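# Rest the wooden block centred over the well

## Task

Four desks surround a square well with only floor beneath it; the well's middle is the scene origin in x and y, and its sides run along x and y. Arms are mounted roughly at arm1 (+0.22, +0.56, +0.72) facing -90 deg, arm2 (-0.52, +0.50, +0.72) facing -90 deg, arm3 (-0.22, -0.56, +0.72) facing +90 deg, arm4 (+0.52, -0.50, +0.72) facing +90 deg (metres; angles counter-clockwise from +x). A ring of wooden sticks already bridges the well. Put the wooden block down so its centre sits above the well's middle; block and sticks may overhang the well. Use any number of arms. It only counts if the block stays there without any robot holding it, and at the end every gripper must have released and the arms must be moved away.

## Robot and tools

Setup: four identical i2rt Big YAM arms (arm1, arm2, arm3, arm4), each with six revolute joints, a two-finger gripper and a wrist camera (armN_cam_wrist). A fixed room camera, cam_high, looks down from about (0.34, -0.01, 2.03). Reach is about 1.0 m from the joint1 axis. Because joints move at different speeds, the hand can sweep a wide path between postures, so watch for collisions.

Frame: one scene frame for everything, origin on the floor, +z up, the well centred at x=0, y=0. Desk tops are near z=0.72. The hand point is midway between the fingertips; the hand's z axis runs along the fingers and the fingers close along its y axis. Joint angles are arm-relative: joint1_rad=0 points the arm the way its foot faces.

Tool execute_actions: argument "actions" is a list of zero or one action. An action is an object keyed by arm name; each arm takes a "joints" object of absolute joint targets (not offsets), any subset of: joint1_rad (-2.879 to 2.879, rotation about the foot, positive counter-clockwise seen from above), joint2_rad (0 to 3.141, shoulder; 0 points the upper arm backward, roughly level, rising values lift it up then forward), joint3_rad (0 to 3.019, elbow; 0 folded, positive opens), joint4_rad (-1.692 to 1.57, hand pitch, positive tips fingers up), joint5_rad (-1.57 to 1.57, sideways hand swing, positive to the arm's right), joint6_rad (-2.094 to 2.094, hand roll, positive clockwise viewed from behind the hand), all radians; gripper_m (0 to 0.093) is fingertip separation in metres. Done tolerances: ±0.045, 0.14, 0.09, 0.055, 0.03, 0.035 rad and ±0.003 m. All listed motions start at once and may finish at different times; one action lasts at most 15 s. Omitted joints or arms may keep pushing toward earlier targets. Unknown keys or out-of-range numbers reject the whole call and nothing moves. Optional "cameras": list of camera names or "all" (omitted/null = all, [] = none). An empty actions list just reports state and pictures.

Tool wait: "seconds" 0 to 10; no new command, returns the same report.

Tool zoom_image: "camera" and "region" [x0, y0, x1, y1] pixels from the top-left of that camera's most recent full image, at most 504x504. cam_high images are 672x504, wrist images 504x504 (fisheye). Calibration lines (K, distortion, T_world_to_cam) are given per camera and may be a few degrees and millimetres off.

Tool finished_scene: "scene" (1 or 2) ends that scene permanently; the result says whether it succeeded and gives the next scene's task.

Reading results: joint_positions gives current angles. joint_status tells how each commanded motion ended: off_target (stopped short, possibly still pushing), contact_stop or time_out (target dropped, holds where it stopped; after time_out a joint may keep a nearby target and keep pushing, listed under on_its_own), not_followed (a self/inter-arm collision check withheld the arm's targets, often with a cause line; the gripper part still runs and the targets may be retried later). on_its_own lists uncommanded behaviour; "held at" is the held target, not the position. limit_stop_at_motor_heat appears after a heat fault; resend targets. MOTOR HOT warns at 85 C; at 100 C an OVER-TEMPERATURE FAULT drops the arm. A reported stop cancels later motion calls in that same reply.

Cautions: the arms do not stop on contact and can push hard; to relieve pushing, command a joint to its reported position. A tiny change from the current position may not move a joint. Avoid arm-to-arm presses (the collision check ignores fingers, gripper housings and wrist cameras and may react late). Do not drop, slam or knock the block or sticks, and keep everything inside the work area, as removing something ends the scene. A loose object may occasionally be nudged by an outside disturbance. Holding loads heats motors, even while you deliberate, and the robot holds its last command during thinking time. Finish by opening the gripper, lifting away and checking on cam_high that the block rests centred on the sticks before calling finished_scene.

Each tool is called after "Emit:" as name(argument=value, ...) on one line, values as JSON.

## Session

Emit:
execute_actions(actions=[])

Scene clock: 0.00 s.
Motor temperatures (°C, as the motors report them): arm1=[27 26 26 27 26 27] | arm2=[25 27 28 28 29 26] | arm3=[26 27 26 27 25 26] | arm4=[29 28 26 26 28 25]
arm1.joint_positions: joint1_rad=-0.061 joint2_rad=+0.609 joint3_rad=+1.427 joint4_rad=-1.432 joint5_rad=+0.211 joint6_rad=-0.083 gripper_m=+0.094
arm1.joint_status: not commanded
arm1.hand: x=+0.1692 y=+0.3607 z=+1.3408 quat_wxyz=(-0.235, -0.649, -0.597, +0.410) (m; scene frame)
arm2.joint_positions: joint1_rad=+0.130 joint2_rad=+0.426 joint3_rad=+1.453 joint4_rad=-1.405 joint5_rad=-0.057 joint6_rad=+0.141 gripper_m=+0.095
arm2.joint_status: not commanded
arm2.hand: x=-0.5009 y=+0.3705 z=+1.3464 quat_wxyz=(-0.460, -0.584, -0.585, +0.323) (m; scene frame)
arm3.joint_positions: joint1_rad=-0.320 joint2_rad=+0.509 joint3_rad=+1.410 joint4_rad=-1.477 joint5_rad=+0.277 joint6_rad=-0.176 gripper_m=+0.094
arm3.joint_status: not commanded
arm3.hand: x=-0.1193 y=-0.4234 z=+1.3465 quat_wxyz=(-0.469, +0.515, -0.704, -0.135) (m; scene frame)
arm4.joint_positions: joint1_rad=-0.250 joint2_rad=+0.537 joint3_rad=+1.415 joint4_rad=-1.442 joint5_rad=-0.199 joint6_rad=-0.039 gripper_m=+0.094
arm4.joint_status: not commanded
arm4.hand: x=+0.5329 y=-0.3149 z=+1.2969 quat_wxyz=(-0.334, +0.583, -0.651, -0.353) (m; scene frame)
pictures: arm1_cam_wrist, arm2_cam_wrist, arm3_cam_wrist, arm4_cam_wrist, cam_high
camera_calibration (this result's frames):
arm1_cam_wrist: T_world_to_cam=[[-0.969132, 0.172739, 0.175908, -0.132498], [0.10639, 0.936671, -0.333658, 0.0960991], [-0.222404, -0.304644, -0.926136, 1.51085], [0, 0, 0, 1]] pos_world=[0.197387, 0.393146, 1.45463]
arm2_cam_wrist: T_world_to_cam=[[-0.984016, -0.0969004, -0.149411, -0.257933], [-0.00340307, 0.849078, -0.528257, 0.402822], [0.17805, -0.519304, -0.835836, 1.52954], [0, 0, 0, 1]] pos_world=[-0.524774, 0.427275, 1.4527]
arm3_cam_wrist: T_world_to_cam=[[0.853741, -0.433548, 0.28838, -0.471138], [-0.332199, -0.87999, -0.339502, 0.0481456], [0.400962, 0.194047, -0.895307, 1.45805], [0, 0, 0, 1]] pos_world=[-0.166397, -0.444823, 1.45761]
arm4_cam_wrist: T_world_to_cam=[[0.996584, -0.0584474, -0.0583476, -0.478149], [-0.0759231, -0.92641, -0.368782, 0.2324], [-0.0324995, 0.371952, -0.927683, 1.45919], [0, 0, 0, 1]] pos_world=[0.541583, -0.355398, 1.41147]
Images, in order (width x height): arm1_cam_wrist 504x504, arm2_cam_wrist 504x504, arm3_cam_wrist 504x504, arm4_cam_wrist 504x504, cam_high 672x504.

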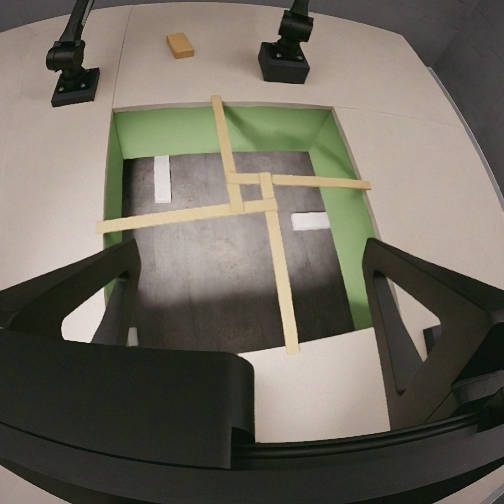

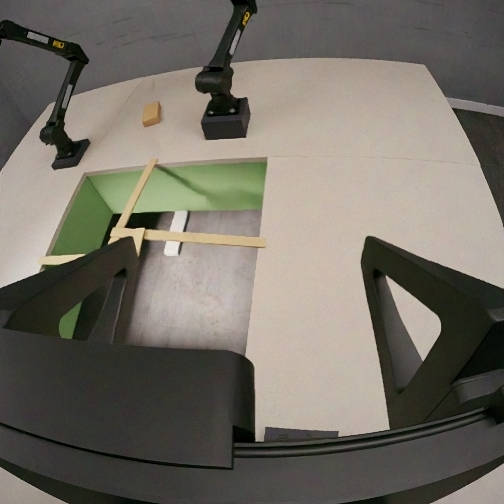

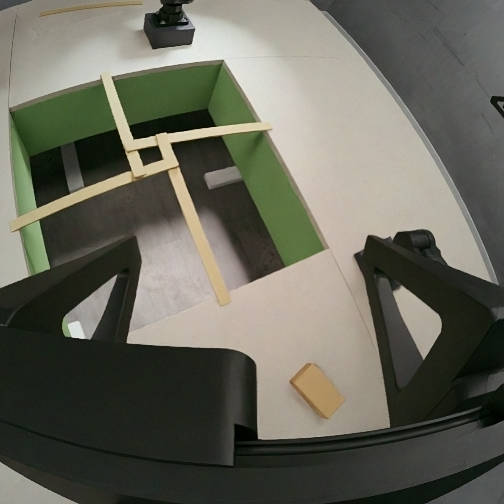

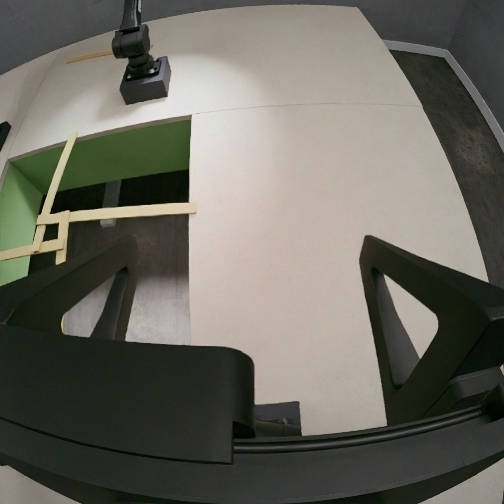

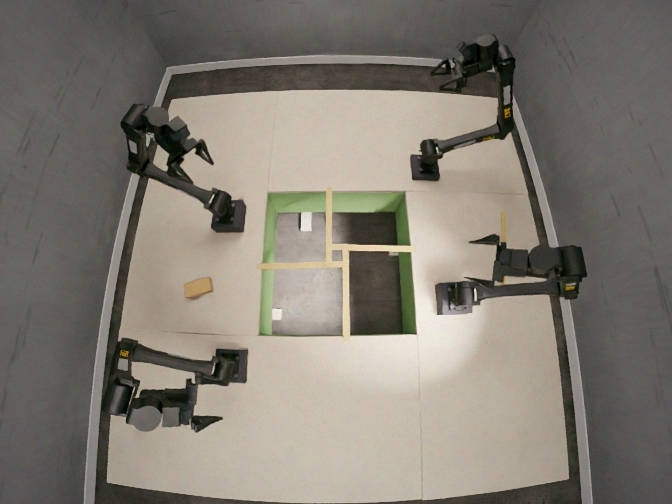

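Emit:
execute_actions(actions=[{"arm3":{"joints":{"joint1_rad":-1.91,"joint2_rad":1.58,"joint3_rad":1.02,"joint4_rad":-1.01,"joint5_rad":0,"joint6_rad":0.9}}}], cameras=["arm3_cam_wrist"])

Scene clock: 3.37 s.
Motor temperatures (°C, as the motors report them): arm1=[27 26 27 27 26 27] | arm2=[25 27 28 29 29 26] | arm3=[26 28 27 27 25 26] | arm4=[29 28 27 26 28 25]
arm1.joint_positions: joint1_rad=-0.061 joint2_rad=+0.609 joint3_rad=+1.427 joint4_rad=-1.432 joint5_rad=+0.211 joint6_rad=-0.083 gripper_m=+0.094
arm1.joint_status: not commanded
arm1.hand: x=+0.1692 y=+0.3607 z=+1.3408 quat_wxyz=(-0.235, -0.649, -0.597, +0.410) (m; scene frame)
arm2.joint_positions: joint1_rad=+0.130 joint2_rad=+0.426 joint3_rad=+1.453 joint4_rad=-1.405 joint5_rad=-0.057 joint6_rad=+0.141 gripper_m=+0.095
arm2.joint_status: not commanded
arm2.hand: x=-0.5009 y=+0.3705 z=+1.3464 quat_wxyz=(-0.460, -0.584, -0.585, +0.323) (m; scene frame)
arm3.joint_positions: joint1_rad=-1.913 joint2_rad=+1.575 joint3_rad=+1.028 joint4_rad=-1.018 joint5_rad=+0.000 joint6_rad=+0.886 gripper_m=+0.094
arm3.joint_status: all done
arm3.hand: x=+0.1759 y=-0.7061 z=+0.8672 quat_wxyz=(-0.003, -0.581, -0.814, -0.002) (m; scene frame)
arm4.joint_positions: joint1_rad=-0.250 joint2_rad=+0.537 joint3_rad=+1.415 joint4_rad=-1.442 joint5_rad=-0.199 joint6_rad=-0.039 gripper_m=+0.094
arm4.joint_status: not commanded
arm4.hand: x=+0.5329 y=-0.3149 z=+1.2969 quat_wxyz=(-0.334, +0.583, -0.651, -0.353) (m; scene frame)
pictures: arm3_cam_wrist
camera_calibration (this result's frames):
arm3_cam_wrist: T_world_to_cam=[[-0.947106, -0.320814, -0.0082754, -0.0538641], [-0.264255, 0.764982, 0.587342, 0.0805417], [-0.182097, 0.558462, -0.809296, 1.25077], [0, 0, 0, 1]] pos_world=[0.19803, -0.7774, 0.964491]
Images, in order (width x height): arm3_cam_wrist 504x504.

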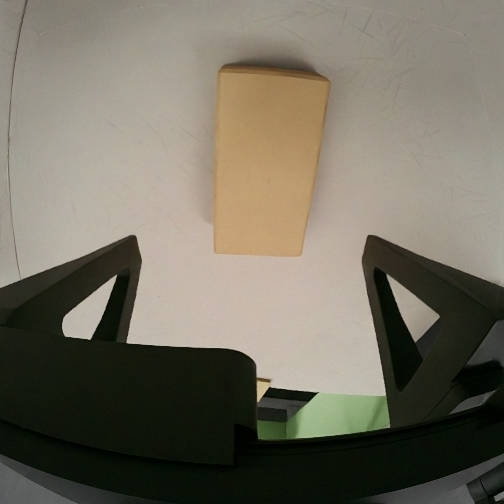

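Emit:
execute_actions(actions=[{"arm3":{"joints":{"joint2_rad":1.66,"joint3_rad":0.93,"joint4_rad":-0.83,"joint6_rad":0.96}}}], cameras=["arm3_cam_wrist"])

Scene clock: 5.67 s.
Motor temperatures (°C, as the motors report them): arm1=[27 26 28 27 26 27] | arm2=[25 27 29 29 29 26] | arm3=[26 28 27 27 25 26] | arm4=[29 28 27 26 28 25]
arm1.joint_positions: joint1_rad=-0.061 joint2_rad=+0.609 joint3_rad=+1.427 joint4_rad=-1.432 joint5_rad=+0.211 joint6_rad=-0.083 gripper_m=+0.094
arm1.joint_status: not commanded
arm1.hand: x=+0.1692 y=+0.3607 z=+1.3408 quat_wxyz=(-0.235, -0.649, -0.597, +0.410) (m; scene frame)
arm2.joint_positions: joint1_rad=+0.130 joint2_rad=+0.426 joint3_rad=+1.453 joint4_rad=-1.405 joint5_rad=-0.057 joint6_rad=+0.141 gripper_m=+0.095
arm2.joint_status: not commanded
arm2.hand: x=-0.5009 y=+0.3705 z=+1.3464 quat_wxyz=(-0.460, -0.584, -0.585, +0.323) (m; scene frame)
arm3.joint_positions: joint1_rad=-1.913 joint2_rad=+1.662 joint3_rad=+0.929 joint4_rad=-0.844 joint5_rad=+0.000 joint6_rad=+0.946 gripper_m=+0.094
arm3.joint_status: all done
arm3.hand: x=+0.1636 y=-0.7014 z=+0.8027 quat_wxyz=(+0.004, -0.605, -0.796, +0.000) (m; scene frame)
arm4.joint_positions: joint1_rad=-0.250 joint2_rad=+0.537 joint3_rad=+1.415 joint4_rad=-1.442 joint5_rad=-0.199 joint6_rad=-0.039 gripper_m=+0.094
arm4.joint_status: not commanded
arm4.hand: x=+0.5329 y=-0.3149 z=+1.2969 quat_wxyz=(-0.334, +0.583, -0.651, -0.353) (m; scene frame)
pictures: arm3_cam_wrist
camera_calibration (this result's frames):
arm3_cam_wrist: T_world_to_cam=[[-0.964639, -0.263564, 0.00247636, -0.0301631], [-0.210624, 0.776461, 0.593924, 0.105567], [-0.15846, 0.572401, -0.804517, 1.19573], [0, 0, 0, 1]] pos_world=[0.182614, -0.774356, 0.899361]
Images, in order (width x height): arm3_cam_wrist 504x504.

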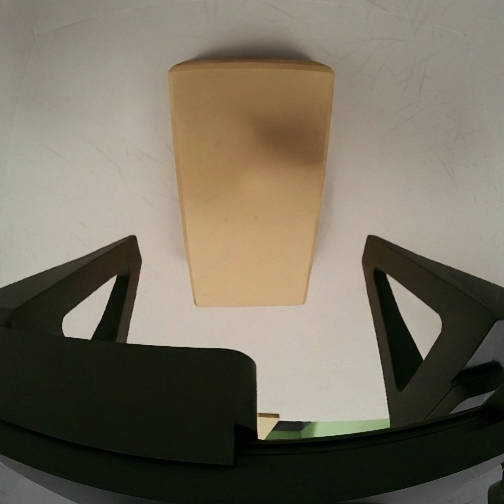

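Centred.

Emit:
execute_actions(actions=[{"arm3":{"joints":{"joint2_rad":1.79,"joint3_rad":0.895,"joint4_rad":-0.665}}}], cameras=["arm3_cam_wrist"])

Emit:
execute_actions(actions=[{"arm3":{"joints":{"gripper_m":0.04}}}], cameras=[])

Emit:
execute_actions(actions=[{"arm3":{"joints":{"joint2_rad":1.57,"joint3_rad":1.15,"joint4_rad":-1.15}}}], cameras=[])

Emit:
execute_actions(actions=[{"arm3":{"joints":{"joint1_rad":-0.365,"joint2_rad":1.97,"joint3_rad":1.6,"joint4_rad":-1.14,"joint6_rad":-0.375}}}], cameras=["arm3_cam_wrist","cam_high"])

Scene clock: 8.63 s.
Motor temperatures (°C, as the motors report them): arm1=[27 26 29 28 26 27] | arm2=[25 27 29 29 29 26] | arm3=[26 28 28 27 25 26] | arm4=[29 28 28 26 28 25]
arm1.joint_positions: joint1_rad=-0.061 joint2_rad=+0.609 joint3_rad=+1.427 joint4_rad=-1.432 joint5_rad=+0.211 joint6_rad=-0.083 gripper_m=+0.094
arm1.joint_status: not commanded
arm1.hand: x=+0.1692 y=+0.3607 z=+1.3408 quat_wxyz=(-0.235, -0.649, -0.597, +0.410) (m; scene frame)
arm2.joint_positions: joint1_rad=+0.130 joint2_rad=+0.426 joint3_rad=+1.453 joint4_rad=-1.405 joint5_rad=-0.057 joint6_rad=+0.141 gripper_m=+0.095
arm2.joint_status: not commanded
arm2.hand: x=-0.5009 y=+0.3705 z=+1.3464 quat_wxyz=(-0.460, -0.584, -0.585, +0.323) (m; scene frame)
arm3.joint_positions: joint1_rad=-1.913 joint2_rad=+1.790 joint3_rad=+0.897 joint4_rad=-0.680 joint5_rad=+0.000 joint6_rad=+0.946 gripper_m=+0.094
arm3.joint_status: all done
arm3.hand: x=+0.1667 y=-0.7024 z=+0.7445 quat_wxyz=(+0.002, -0.606, -0.796, -0.001) (m; scene frame)
arm4.joint_positions: joint1_rad=-0.250 joint2_rad=+0.537 joint3_rad=+1.415 joint4_rad=-1.442 joint5_rad=-0.199 joint6_rad=-0.039 gripper_m=+0.094
arm4.joint_status: not commanded
arm4.hand: x=+0.5329 y=-0.3149 z=+1.2969 quat_wxyz=(-0.334, +0.583, -0.651, -0.353) (m; scene frame)
pictures: arm3_cam_wrist
camera_calibration (this result's frames):
arm3_cam_wrist: T_world_to_cam=[[-0.964845, -0.262817, -0.000932857, -0.0241658], [-0.212355, 0.77749, 0.591958, 0.144041], [-0.154852, 0.571346, -0.805968, 1.14975], [0, 0, 0, 1]] pos_world=[0.185311, -0.775244, 0.841369]
Images, in order (width x height): arm3_cam_wrist 504x504.

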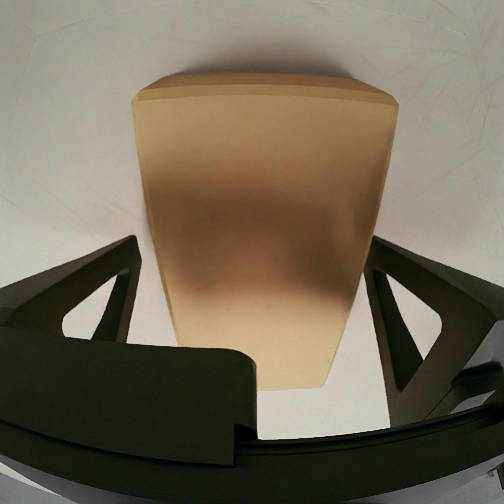

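Scene clock: 9.23 s.
Motor temperatures (°C, as the motors report them): arm1=[27 26 29 28 26 27] | arm2=[25 27 29 29 29 26] | arm3=[26 28 28 27 25 26] | arm4=[29 28 28 26 28 25]
arm1.joint_positions: joint1_rad=-0.061 joint2_rad=+0.609 joint3_rad=+1.427 joint4_rad=-1.432 joint5_rad=+0.211 joint6_rad=-0.083 gripper_m=+0.094
arm1.joint_status: not commanded
arm1.hand: x=+0.1692 y=+0.3607 z=+1.3408 quat_wxyz=(-0.235, -0.649, -0.597, +0.410) (m; scene frame)
arm2.joint_positions: joint1_rad=+0.130 joint2_rad=+0.426 joint3_rad=+1.453 joint4_rad=-1.405 joint5_rad=-0.057 joint6_rad=+0.141 gripper_m=+0.095
arm2.joint_status: not commanded
arm2.hand: x=-0.5009 y=+0.3705 z=+1.3464 quat_wxyz=(-0.460, -0.584, -0.585, +0.323) (m; scene frame)
arm3.joint_positions: joint1_rad=-1.913 joint2_rad=+1.790 joint3_rad=+0.897 joint4_rad=-0.678 joint5_rad=+0.001 joint6_rad=+0.948 gripper_m=+0.069
arm3.joint_status: gripper_m off_target (ended at +0.069, target +0.040)
arm3.hand: x=+0.1672 y=-0.7027 z=+0.7445 quat_wxyz=(+0.001, -0.606, -0.795, -0.001) (m; scene frame)
arm4.joint_positions: joint1_rad=-0.250 joint2_rad=+0.537 joint3_rad=+1.415 joint4_rad=-1.442 joint5_rad=-0.199 joint6_rad=-0.039 gripper_m=+0.094
arm4.joint_status: not commanded
arm4.hand: x=+0.5329 y=-0.3149 z=+1.2969 quat_wxyz=(-0.334, +0.583, -0.651, -0.353) (m; scene frame)
pictures: none
No camera images: the call's "cameras" was empty. Leave "cameras" out to get every camera's image.

Scene clock: 10.47 s.
Motor temperatures (°C, as the motors report them): arm1=[27 26 29 28 26 27] | arm2=[25 27 29 29 29 26] | arm3=[26 28 28 27 25 26] | arm4=[29 29 28 26 28 25]
arm1.joint_positions: joint1_rad=-0.061 joint2_rad=+0.609 joint3_rad=+1.427 joint4_rad=-1.432 joint5_rad=+0.211 joint6_rad=-0.083 gripper_m=+0.094
arm1.joint_status: not commanded
arm1.hand: x=+0.1692 y=+0.3607 z=+1.3408 quat_wxyz=(-0.235, -0.649, -0.597, +0.410) (m; scene frame)
arm2.joint_positions: joint1_rad=+0.130 joint2_rad=+0.426 joint3_rad=+1.453 joint4_rad=-1.405 joint5_rad=-0.057 joint6_rad=+0.141 gripper_m=+0.095
arm2.joint_status: not commanded
arm2.hand: x=-0.5009 y=+0.3705 z=+1.3464 quat_wxyz=(-0.460, -0.584, -0.585, +0.323) (m; scene frame)
arm3.joint_positions: joint1_rad=-1.913 joint2_rad=+1.568 joint3_rad=+1.139 joint4_rad=-1.136 joint5_rad=+0.001 joint6_rad=+0.948 gripper_m=+0.069
arm3.joint_status: all done
arm3.hand: x=+0.1930 y=-0.7127 z=+0.9073 quat_wxyz=(-0.002, -0.606, -0.795, -0.001) (m; scene frame)
arm4.joint_positions: joint1_rad=-0.250 joint2_rad=+0.537 joint3_rad=+1.415 joint4_rad=-1.442 joint5_rad=-0.199 joint6_rad=-0.039 gripper_m=+0.094
arm4.joint_status: not commanded
arm4.hand: x=+0.5329 y=-0.3149 z=+1.2969 quat_wxyz=(-0.334, +0.583, -0.651, -0.353) (m; scene frame)
pictures: none
No camera images: the call's "cameras" was empty. Leave "cameras" out to get every camera's image.

Scene clock: 12.50 s.
Motor temperatures (°C, as the motors report them): arm1=[27 26 30 28 26 27] | arm2=[25 27 30 29 29 26] | arm3=[26 29 29 27 25 26] | arm4=[29 29 29 26 28 25]
arm1.joint_positions: joint1_rad=-0.061 joint2_rad=+0.609 joint3_rad=+1.427 joint4_rad=-1.432 joint5_rad=+0.211 joint6_rad=-0.083 gripper_m=+0.094
arm1.joint_status: not commanded
arm1.hand: x=+0.1692 y=+0.3607 z=+1.3408 quat_wxyz=(-0.235, -0.649, -0.597, +0.410) (m; scene frame)
arm2.joint_positions: joint1_rad=+0.130 joint2_rad=+0.426 joint3_rad=+1.453 joint4_rad=-1.405 joint5_rad=-0.057 joint6_rad=+0.141 gripper_m=+0.095
arm2.joint_status: not commanded
arm2.hand: x=-0.5009 y=+0.3705 z=+1.3464 quat_wxyz=(-0.460, -0.584, -0.585, +0.323) (m; scene frame)
arm3.joint_positions: joint1_rad=-0.357 joint2_rad=+1.988 joint3_rad=+1.574 joint4_rad=-1.136 joint5_rad=-0.003 joint6_rad=-0.361 gripper_m=+0.069
arm3.joint_status: all done
arm3.hand: x=-0.0035 y=-0.0078 z=+0.8543 quat_wxyz=(-0.010, +0.704, -0.710, -0.006) (m; scene frame)
arm4.joint_positions: joint1_rad=-0.250 joint2_rad=+0.537 joint3_rad=+1.415 joint4_rad=-1.442 joint5_rad=-0.199 joint6_rad=-0.039 gripper_m=+0.094
arm4.joint_status: not commanded
arm4.hand: x=+0.5329 y=-0.3149 z=+1.2969 quat_wxyz=(-0.334, +0.583, -0.651, -0.353) (m; scene frame)
pictures: arm3_cam_wrist, cam_high
camera_calibration (this result's frames):
arm3_cam_wrist: T_world_to_cam=[[0.999926, -0.0118861, 0.00245761, 0.000194047], [-0.0111667, -0.821542, 0.570039, -0.490205], [-0.00475654, -0.570025, -0.821614, 0.820023], [0, 0, 0, 1]] pos_world=[-0.00176754, 0.0647119, 0.953177]
Images, in order (width x height): arm3_cam_wrist 504x504, cam_high 672x504.

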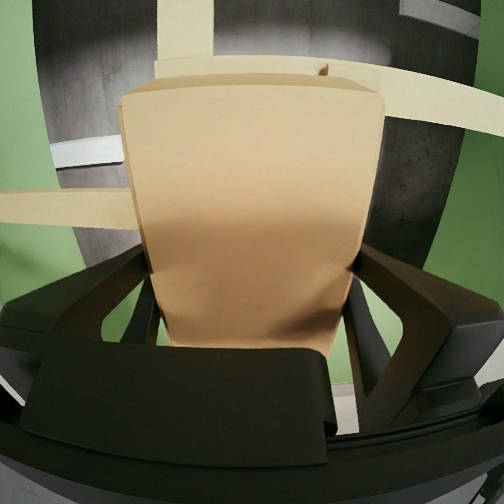

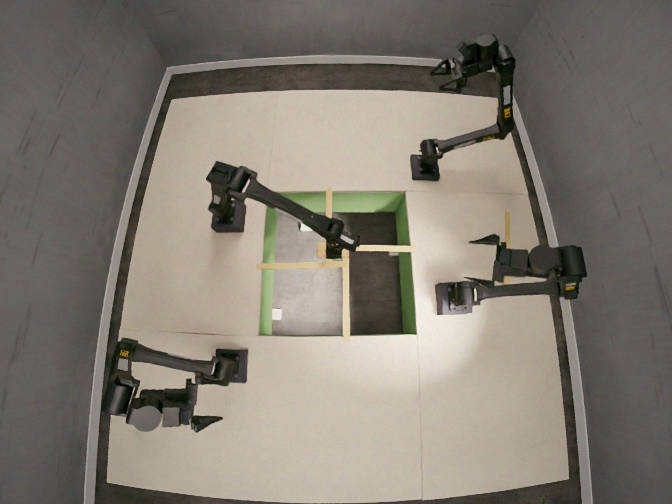

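Emit:
execute_actions(actions=[{"arm3":{"joints":{"joint2_rad":2.085,"joint3_rad":1.57,"joint4_rad":-1.04}}}], cameras=["arm3_cam_wrist"])

Emit:
execute_actions(actions=[{"arm3":{"joints":{"gripper_m":0.093}}}], cameras=[])

Emit:
execute_actions(actions=[{"arm3":{"joints":{"joint2_rad":1.5,"joint4_rad":-1.4}}}], cameras=["arm3_cam_wrist"])

Scene clock: 14.73 s.
Motor temperatures (°C, as the motors report them): arm1=[27 26 30 28 26 27] | arm2=[25 27 30 29 29 26] | arm3=[26 29 29 27 25 26] | arm4=[29 29 29 26 28 25]
arm1.joint_positions: joint1_rad=-0.061 joint2_rad=+0.609 joint3_rad=+1.427 joint4_rad=-1.432 joint5_rad=+0.211 joint6_rad=-0.083 gripper_m=+0.094
arm1.joint_status: not commanded
arm1.hand: x=+0.1692 y=+0.3607 z=+1.3408 quat_wxyz=(-0.235, -0.649, -0.597, +0.410) (m; scene frame)
arm2.joint_positions: joint1_rad=+0.130 joint2_rad=+0.426 joint3_rad=+1.453 joint4_rad=-1.405 joint5_rad=-0.057 joint6_rad=+0.141 gripper_m=+0.095
arm2.joint_status: not commanded
arm2.hand: x=-0.5009 y=+0.3705 z=+1.3464 quat_wxyz=(-0.460, -0.584, -0.585, +0.323) (m; scene frame)
arm3.joint_positions: joint1_rad=-0.357 joint2_rad=+2.073 joint3_rad=+1.572 joint4_rad=-1.052 joint5_rad=-0.002 joint6_rad=-0.364 gripper_m=+0.069
arm3.joint_status: all done
arm3.hand: x=+0.0008 y=+0.0023 z=+0.8047 quat_wxyz=(-0.009, +0.705, -0.709, -0.005) (m; scene frame)
arm4.joint_positions: joint1_rad=-0.250 joint2_rad=+0.537 joint3_rad=+1.415 joint4_rad=-1.442 joint5_rad=-0.199 joint6_rad=-0.039 gripper_m=+0.094
arm4.joint_status: not commanded
arm4.hand: x=+0.5329 y=-0.3149 z=+1.2969 quat_wxyz=(-0.334, +0.583, -0.651, -0.353) (m; scene frame)
pictures: arm3_cam_wrist
camera_calibration (this result's frames):
arm3_cam_wrist: T_world_to_cam=[[0.999952, -0.00960541, 0.00215819, -0.00359613], [-0.00911052, -0.819774, 0.572615, -0.455635], [-0.00373097, -0.572607, -0.819822, 0.783626], [0, 0, 0, 1]] pos_world=[0.00236857, 0.0751572, 0.903345]
Images, in order (width x height): arm3_cam_wrist 504x504.

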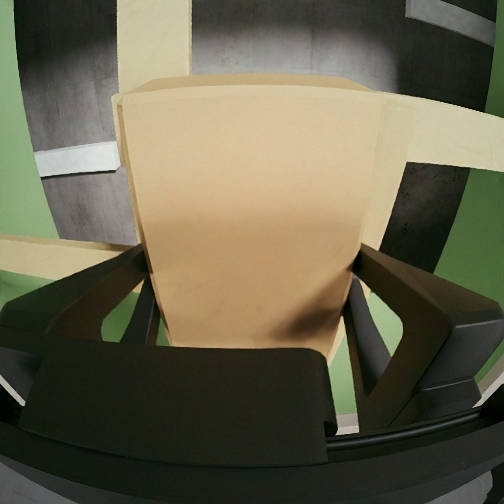

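Scene clock: 15.33 s.
Motor temperatures (°C, as the motors report them): arm1=[27 26 30 28 26 27] | arm2=[25 27 30 29 29 26] | arm3=[26 29 29 27 25 26] | arm4=[29 29 29 26 28 25]
arm1.joint_positions: joint1_rad=-0.061 joint2_rad=+0.609 joint3_rad=+1.427 joint4_rad=-1.432 joint5_rad=+0.211 joint6_rad=-0.083 gripper_m=+0.094
arm1.joint_status: not commanded
arm1.hand: x=+0.1692 y=+0.3607 z=+1.3408 quat_wxyz=(-0.235, -0.649, -0.597, +0.410) (m; scene frame)
arm2.joint_positions: joint1_rad=+0.130 joint2_rad=+0.426 joint3_rad=+1.453 joint4_rad=-1.405 joint5_rad=-0.057 joint6_rad=+0.141 gripper_m=+0.095
arm2.joint_status: not commanded
arm2.hand: x=-0.5009 y=+0.3705 z=+1.3464 quat_wxyz=(-0.460, -0.584, -0.585, +0.323) (m; scene frame)
arm3.joint_positions: joint1_rad=-0.357 joint2_rad=+2.073 joint3_rad=+1.572 joint4_rad=-1.052 joint5_rad=-0.002 joint6_rad=-0.364 gripper_m=+0.093
arm3.joint_status: all done
arm3.hand: x=+0.0008 y=+0.0023 z=+0.8047 quat_wxyz=(-0.009, +0.705, -0.709, -0.005) (m; scene frame)
arm4.joint_positions: joint1_rad=-0.250 joint2_rad=+0.537 joint3_rad=+1.415 joint4_rad=-1.442 joint5_rad=-0.199 joint6_rad=-0.039 gripper_m=+0.094
arm4.joint_status: not commanded
arm4.hand: x=+0.5329 y=-0.3149 z=+1.2969 quat_wxyz=(-0.334, +0.583, -0.651, -0.353) (m; scene frame)
pictures: none
No camera images: the call's "cameras" was empty. Leave "cameras" out to get every camera's image.

Scene clock: 16.90 s.
Motor temperatures (°C, as the motors report them): arm1=[27 26 31 28 26 27] | arm2=[25 27 30 29 29 26] | arm3=[26 30 30 27 25 26] | arm4=[29 29 29 26 28 25]
arm1.joint_positions: joint1_rad=-0.061 joint2_rad=+0.609 joint3_rad=+1.427 joint4_rad=-1.432 joint5_rad=+0.211 joint6_rad=-0.083 gripper_m=+0.094
arm1.joint_status: not commanded
arm1.hand: x=+0.1692 y=+0.3607 z=+1.3408 quat_wxyz=(-0.235, -0.649, -0.597, +0.410) (m; scene frame)
arm2.joint_positions: joint1_rad=+0.130 joint2_rad=+0.426 joint3_rad=+1.453 joint4_rad=-1.405 joint5_rad=-0.057 joint6_rad=+0.141 gripper_m=+0.095
arm2.joint_status: not commanded
arm2.hand: x=-0.5009 y=+0.3705 z=+1.3464 quat_wxyz=(-0.460, -0.584, -0.585, +0.323) (m; scene frame)
arm3.joint_positions: joint1_rad=-0.357 joint2_rad=+1.494 joint3_rad=+1.564 joint4_rad=-1.387 joint5_rad=-0.002 joint6_rad=-0.364 gripper_m=+0.093
arm3.joint_status: all done
arm3.hand: x=-0.0353 y=-0.0913 z=+1.1063 quat_wxyz=(-0.116, +0.699, -0.703, -0.053) (m; scene frame)
arm4.joint_positions: joint1_rad=-0.250 joint2_rad=+0.537 joint3_rad=+1.415 joint4_rad=-1.442 joint5_rad=-0.199 joint6_rad=-0.039 gripper_m=+0.094
arm4.joint_status: not commanded
arm4.hand: x=+0.5329 y=-0.3149 z=+1.2969 quat_wxyz=(-0.334, +0.583, -0.651, -0.353) (m; scene frame)
pictures: arm3_cam_wrist
camera_calibration (this result's frames):
arm3_cam_wrist: T_world_to_cam=[[0.99623, -0.0193765, 0.0845622, -0.0613025], [-0.0499709, -0.924961, 0.376763, -0.499791], [0.0709163, -0.379569, -0.922442, 1.11087], [0, 0, 0, 1]] pos_world=[-0.0426823, -0.0418244, 1.2182]
Images, in order (width x height): arm3_cam_wrist 504x504.

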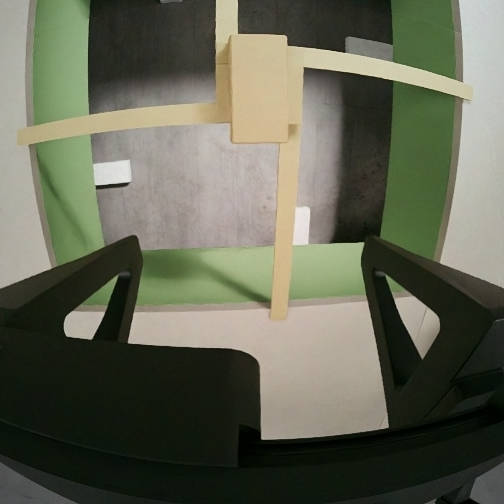

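Emit:
finished_scene(scene=2)

The scene is finished: the task was done.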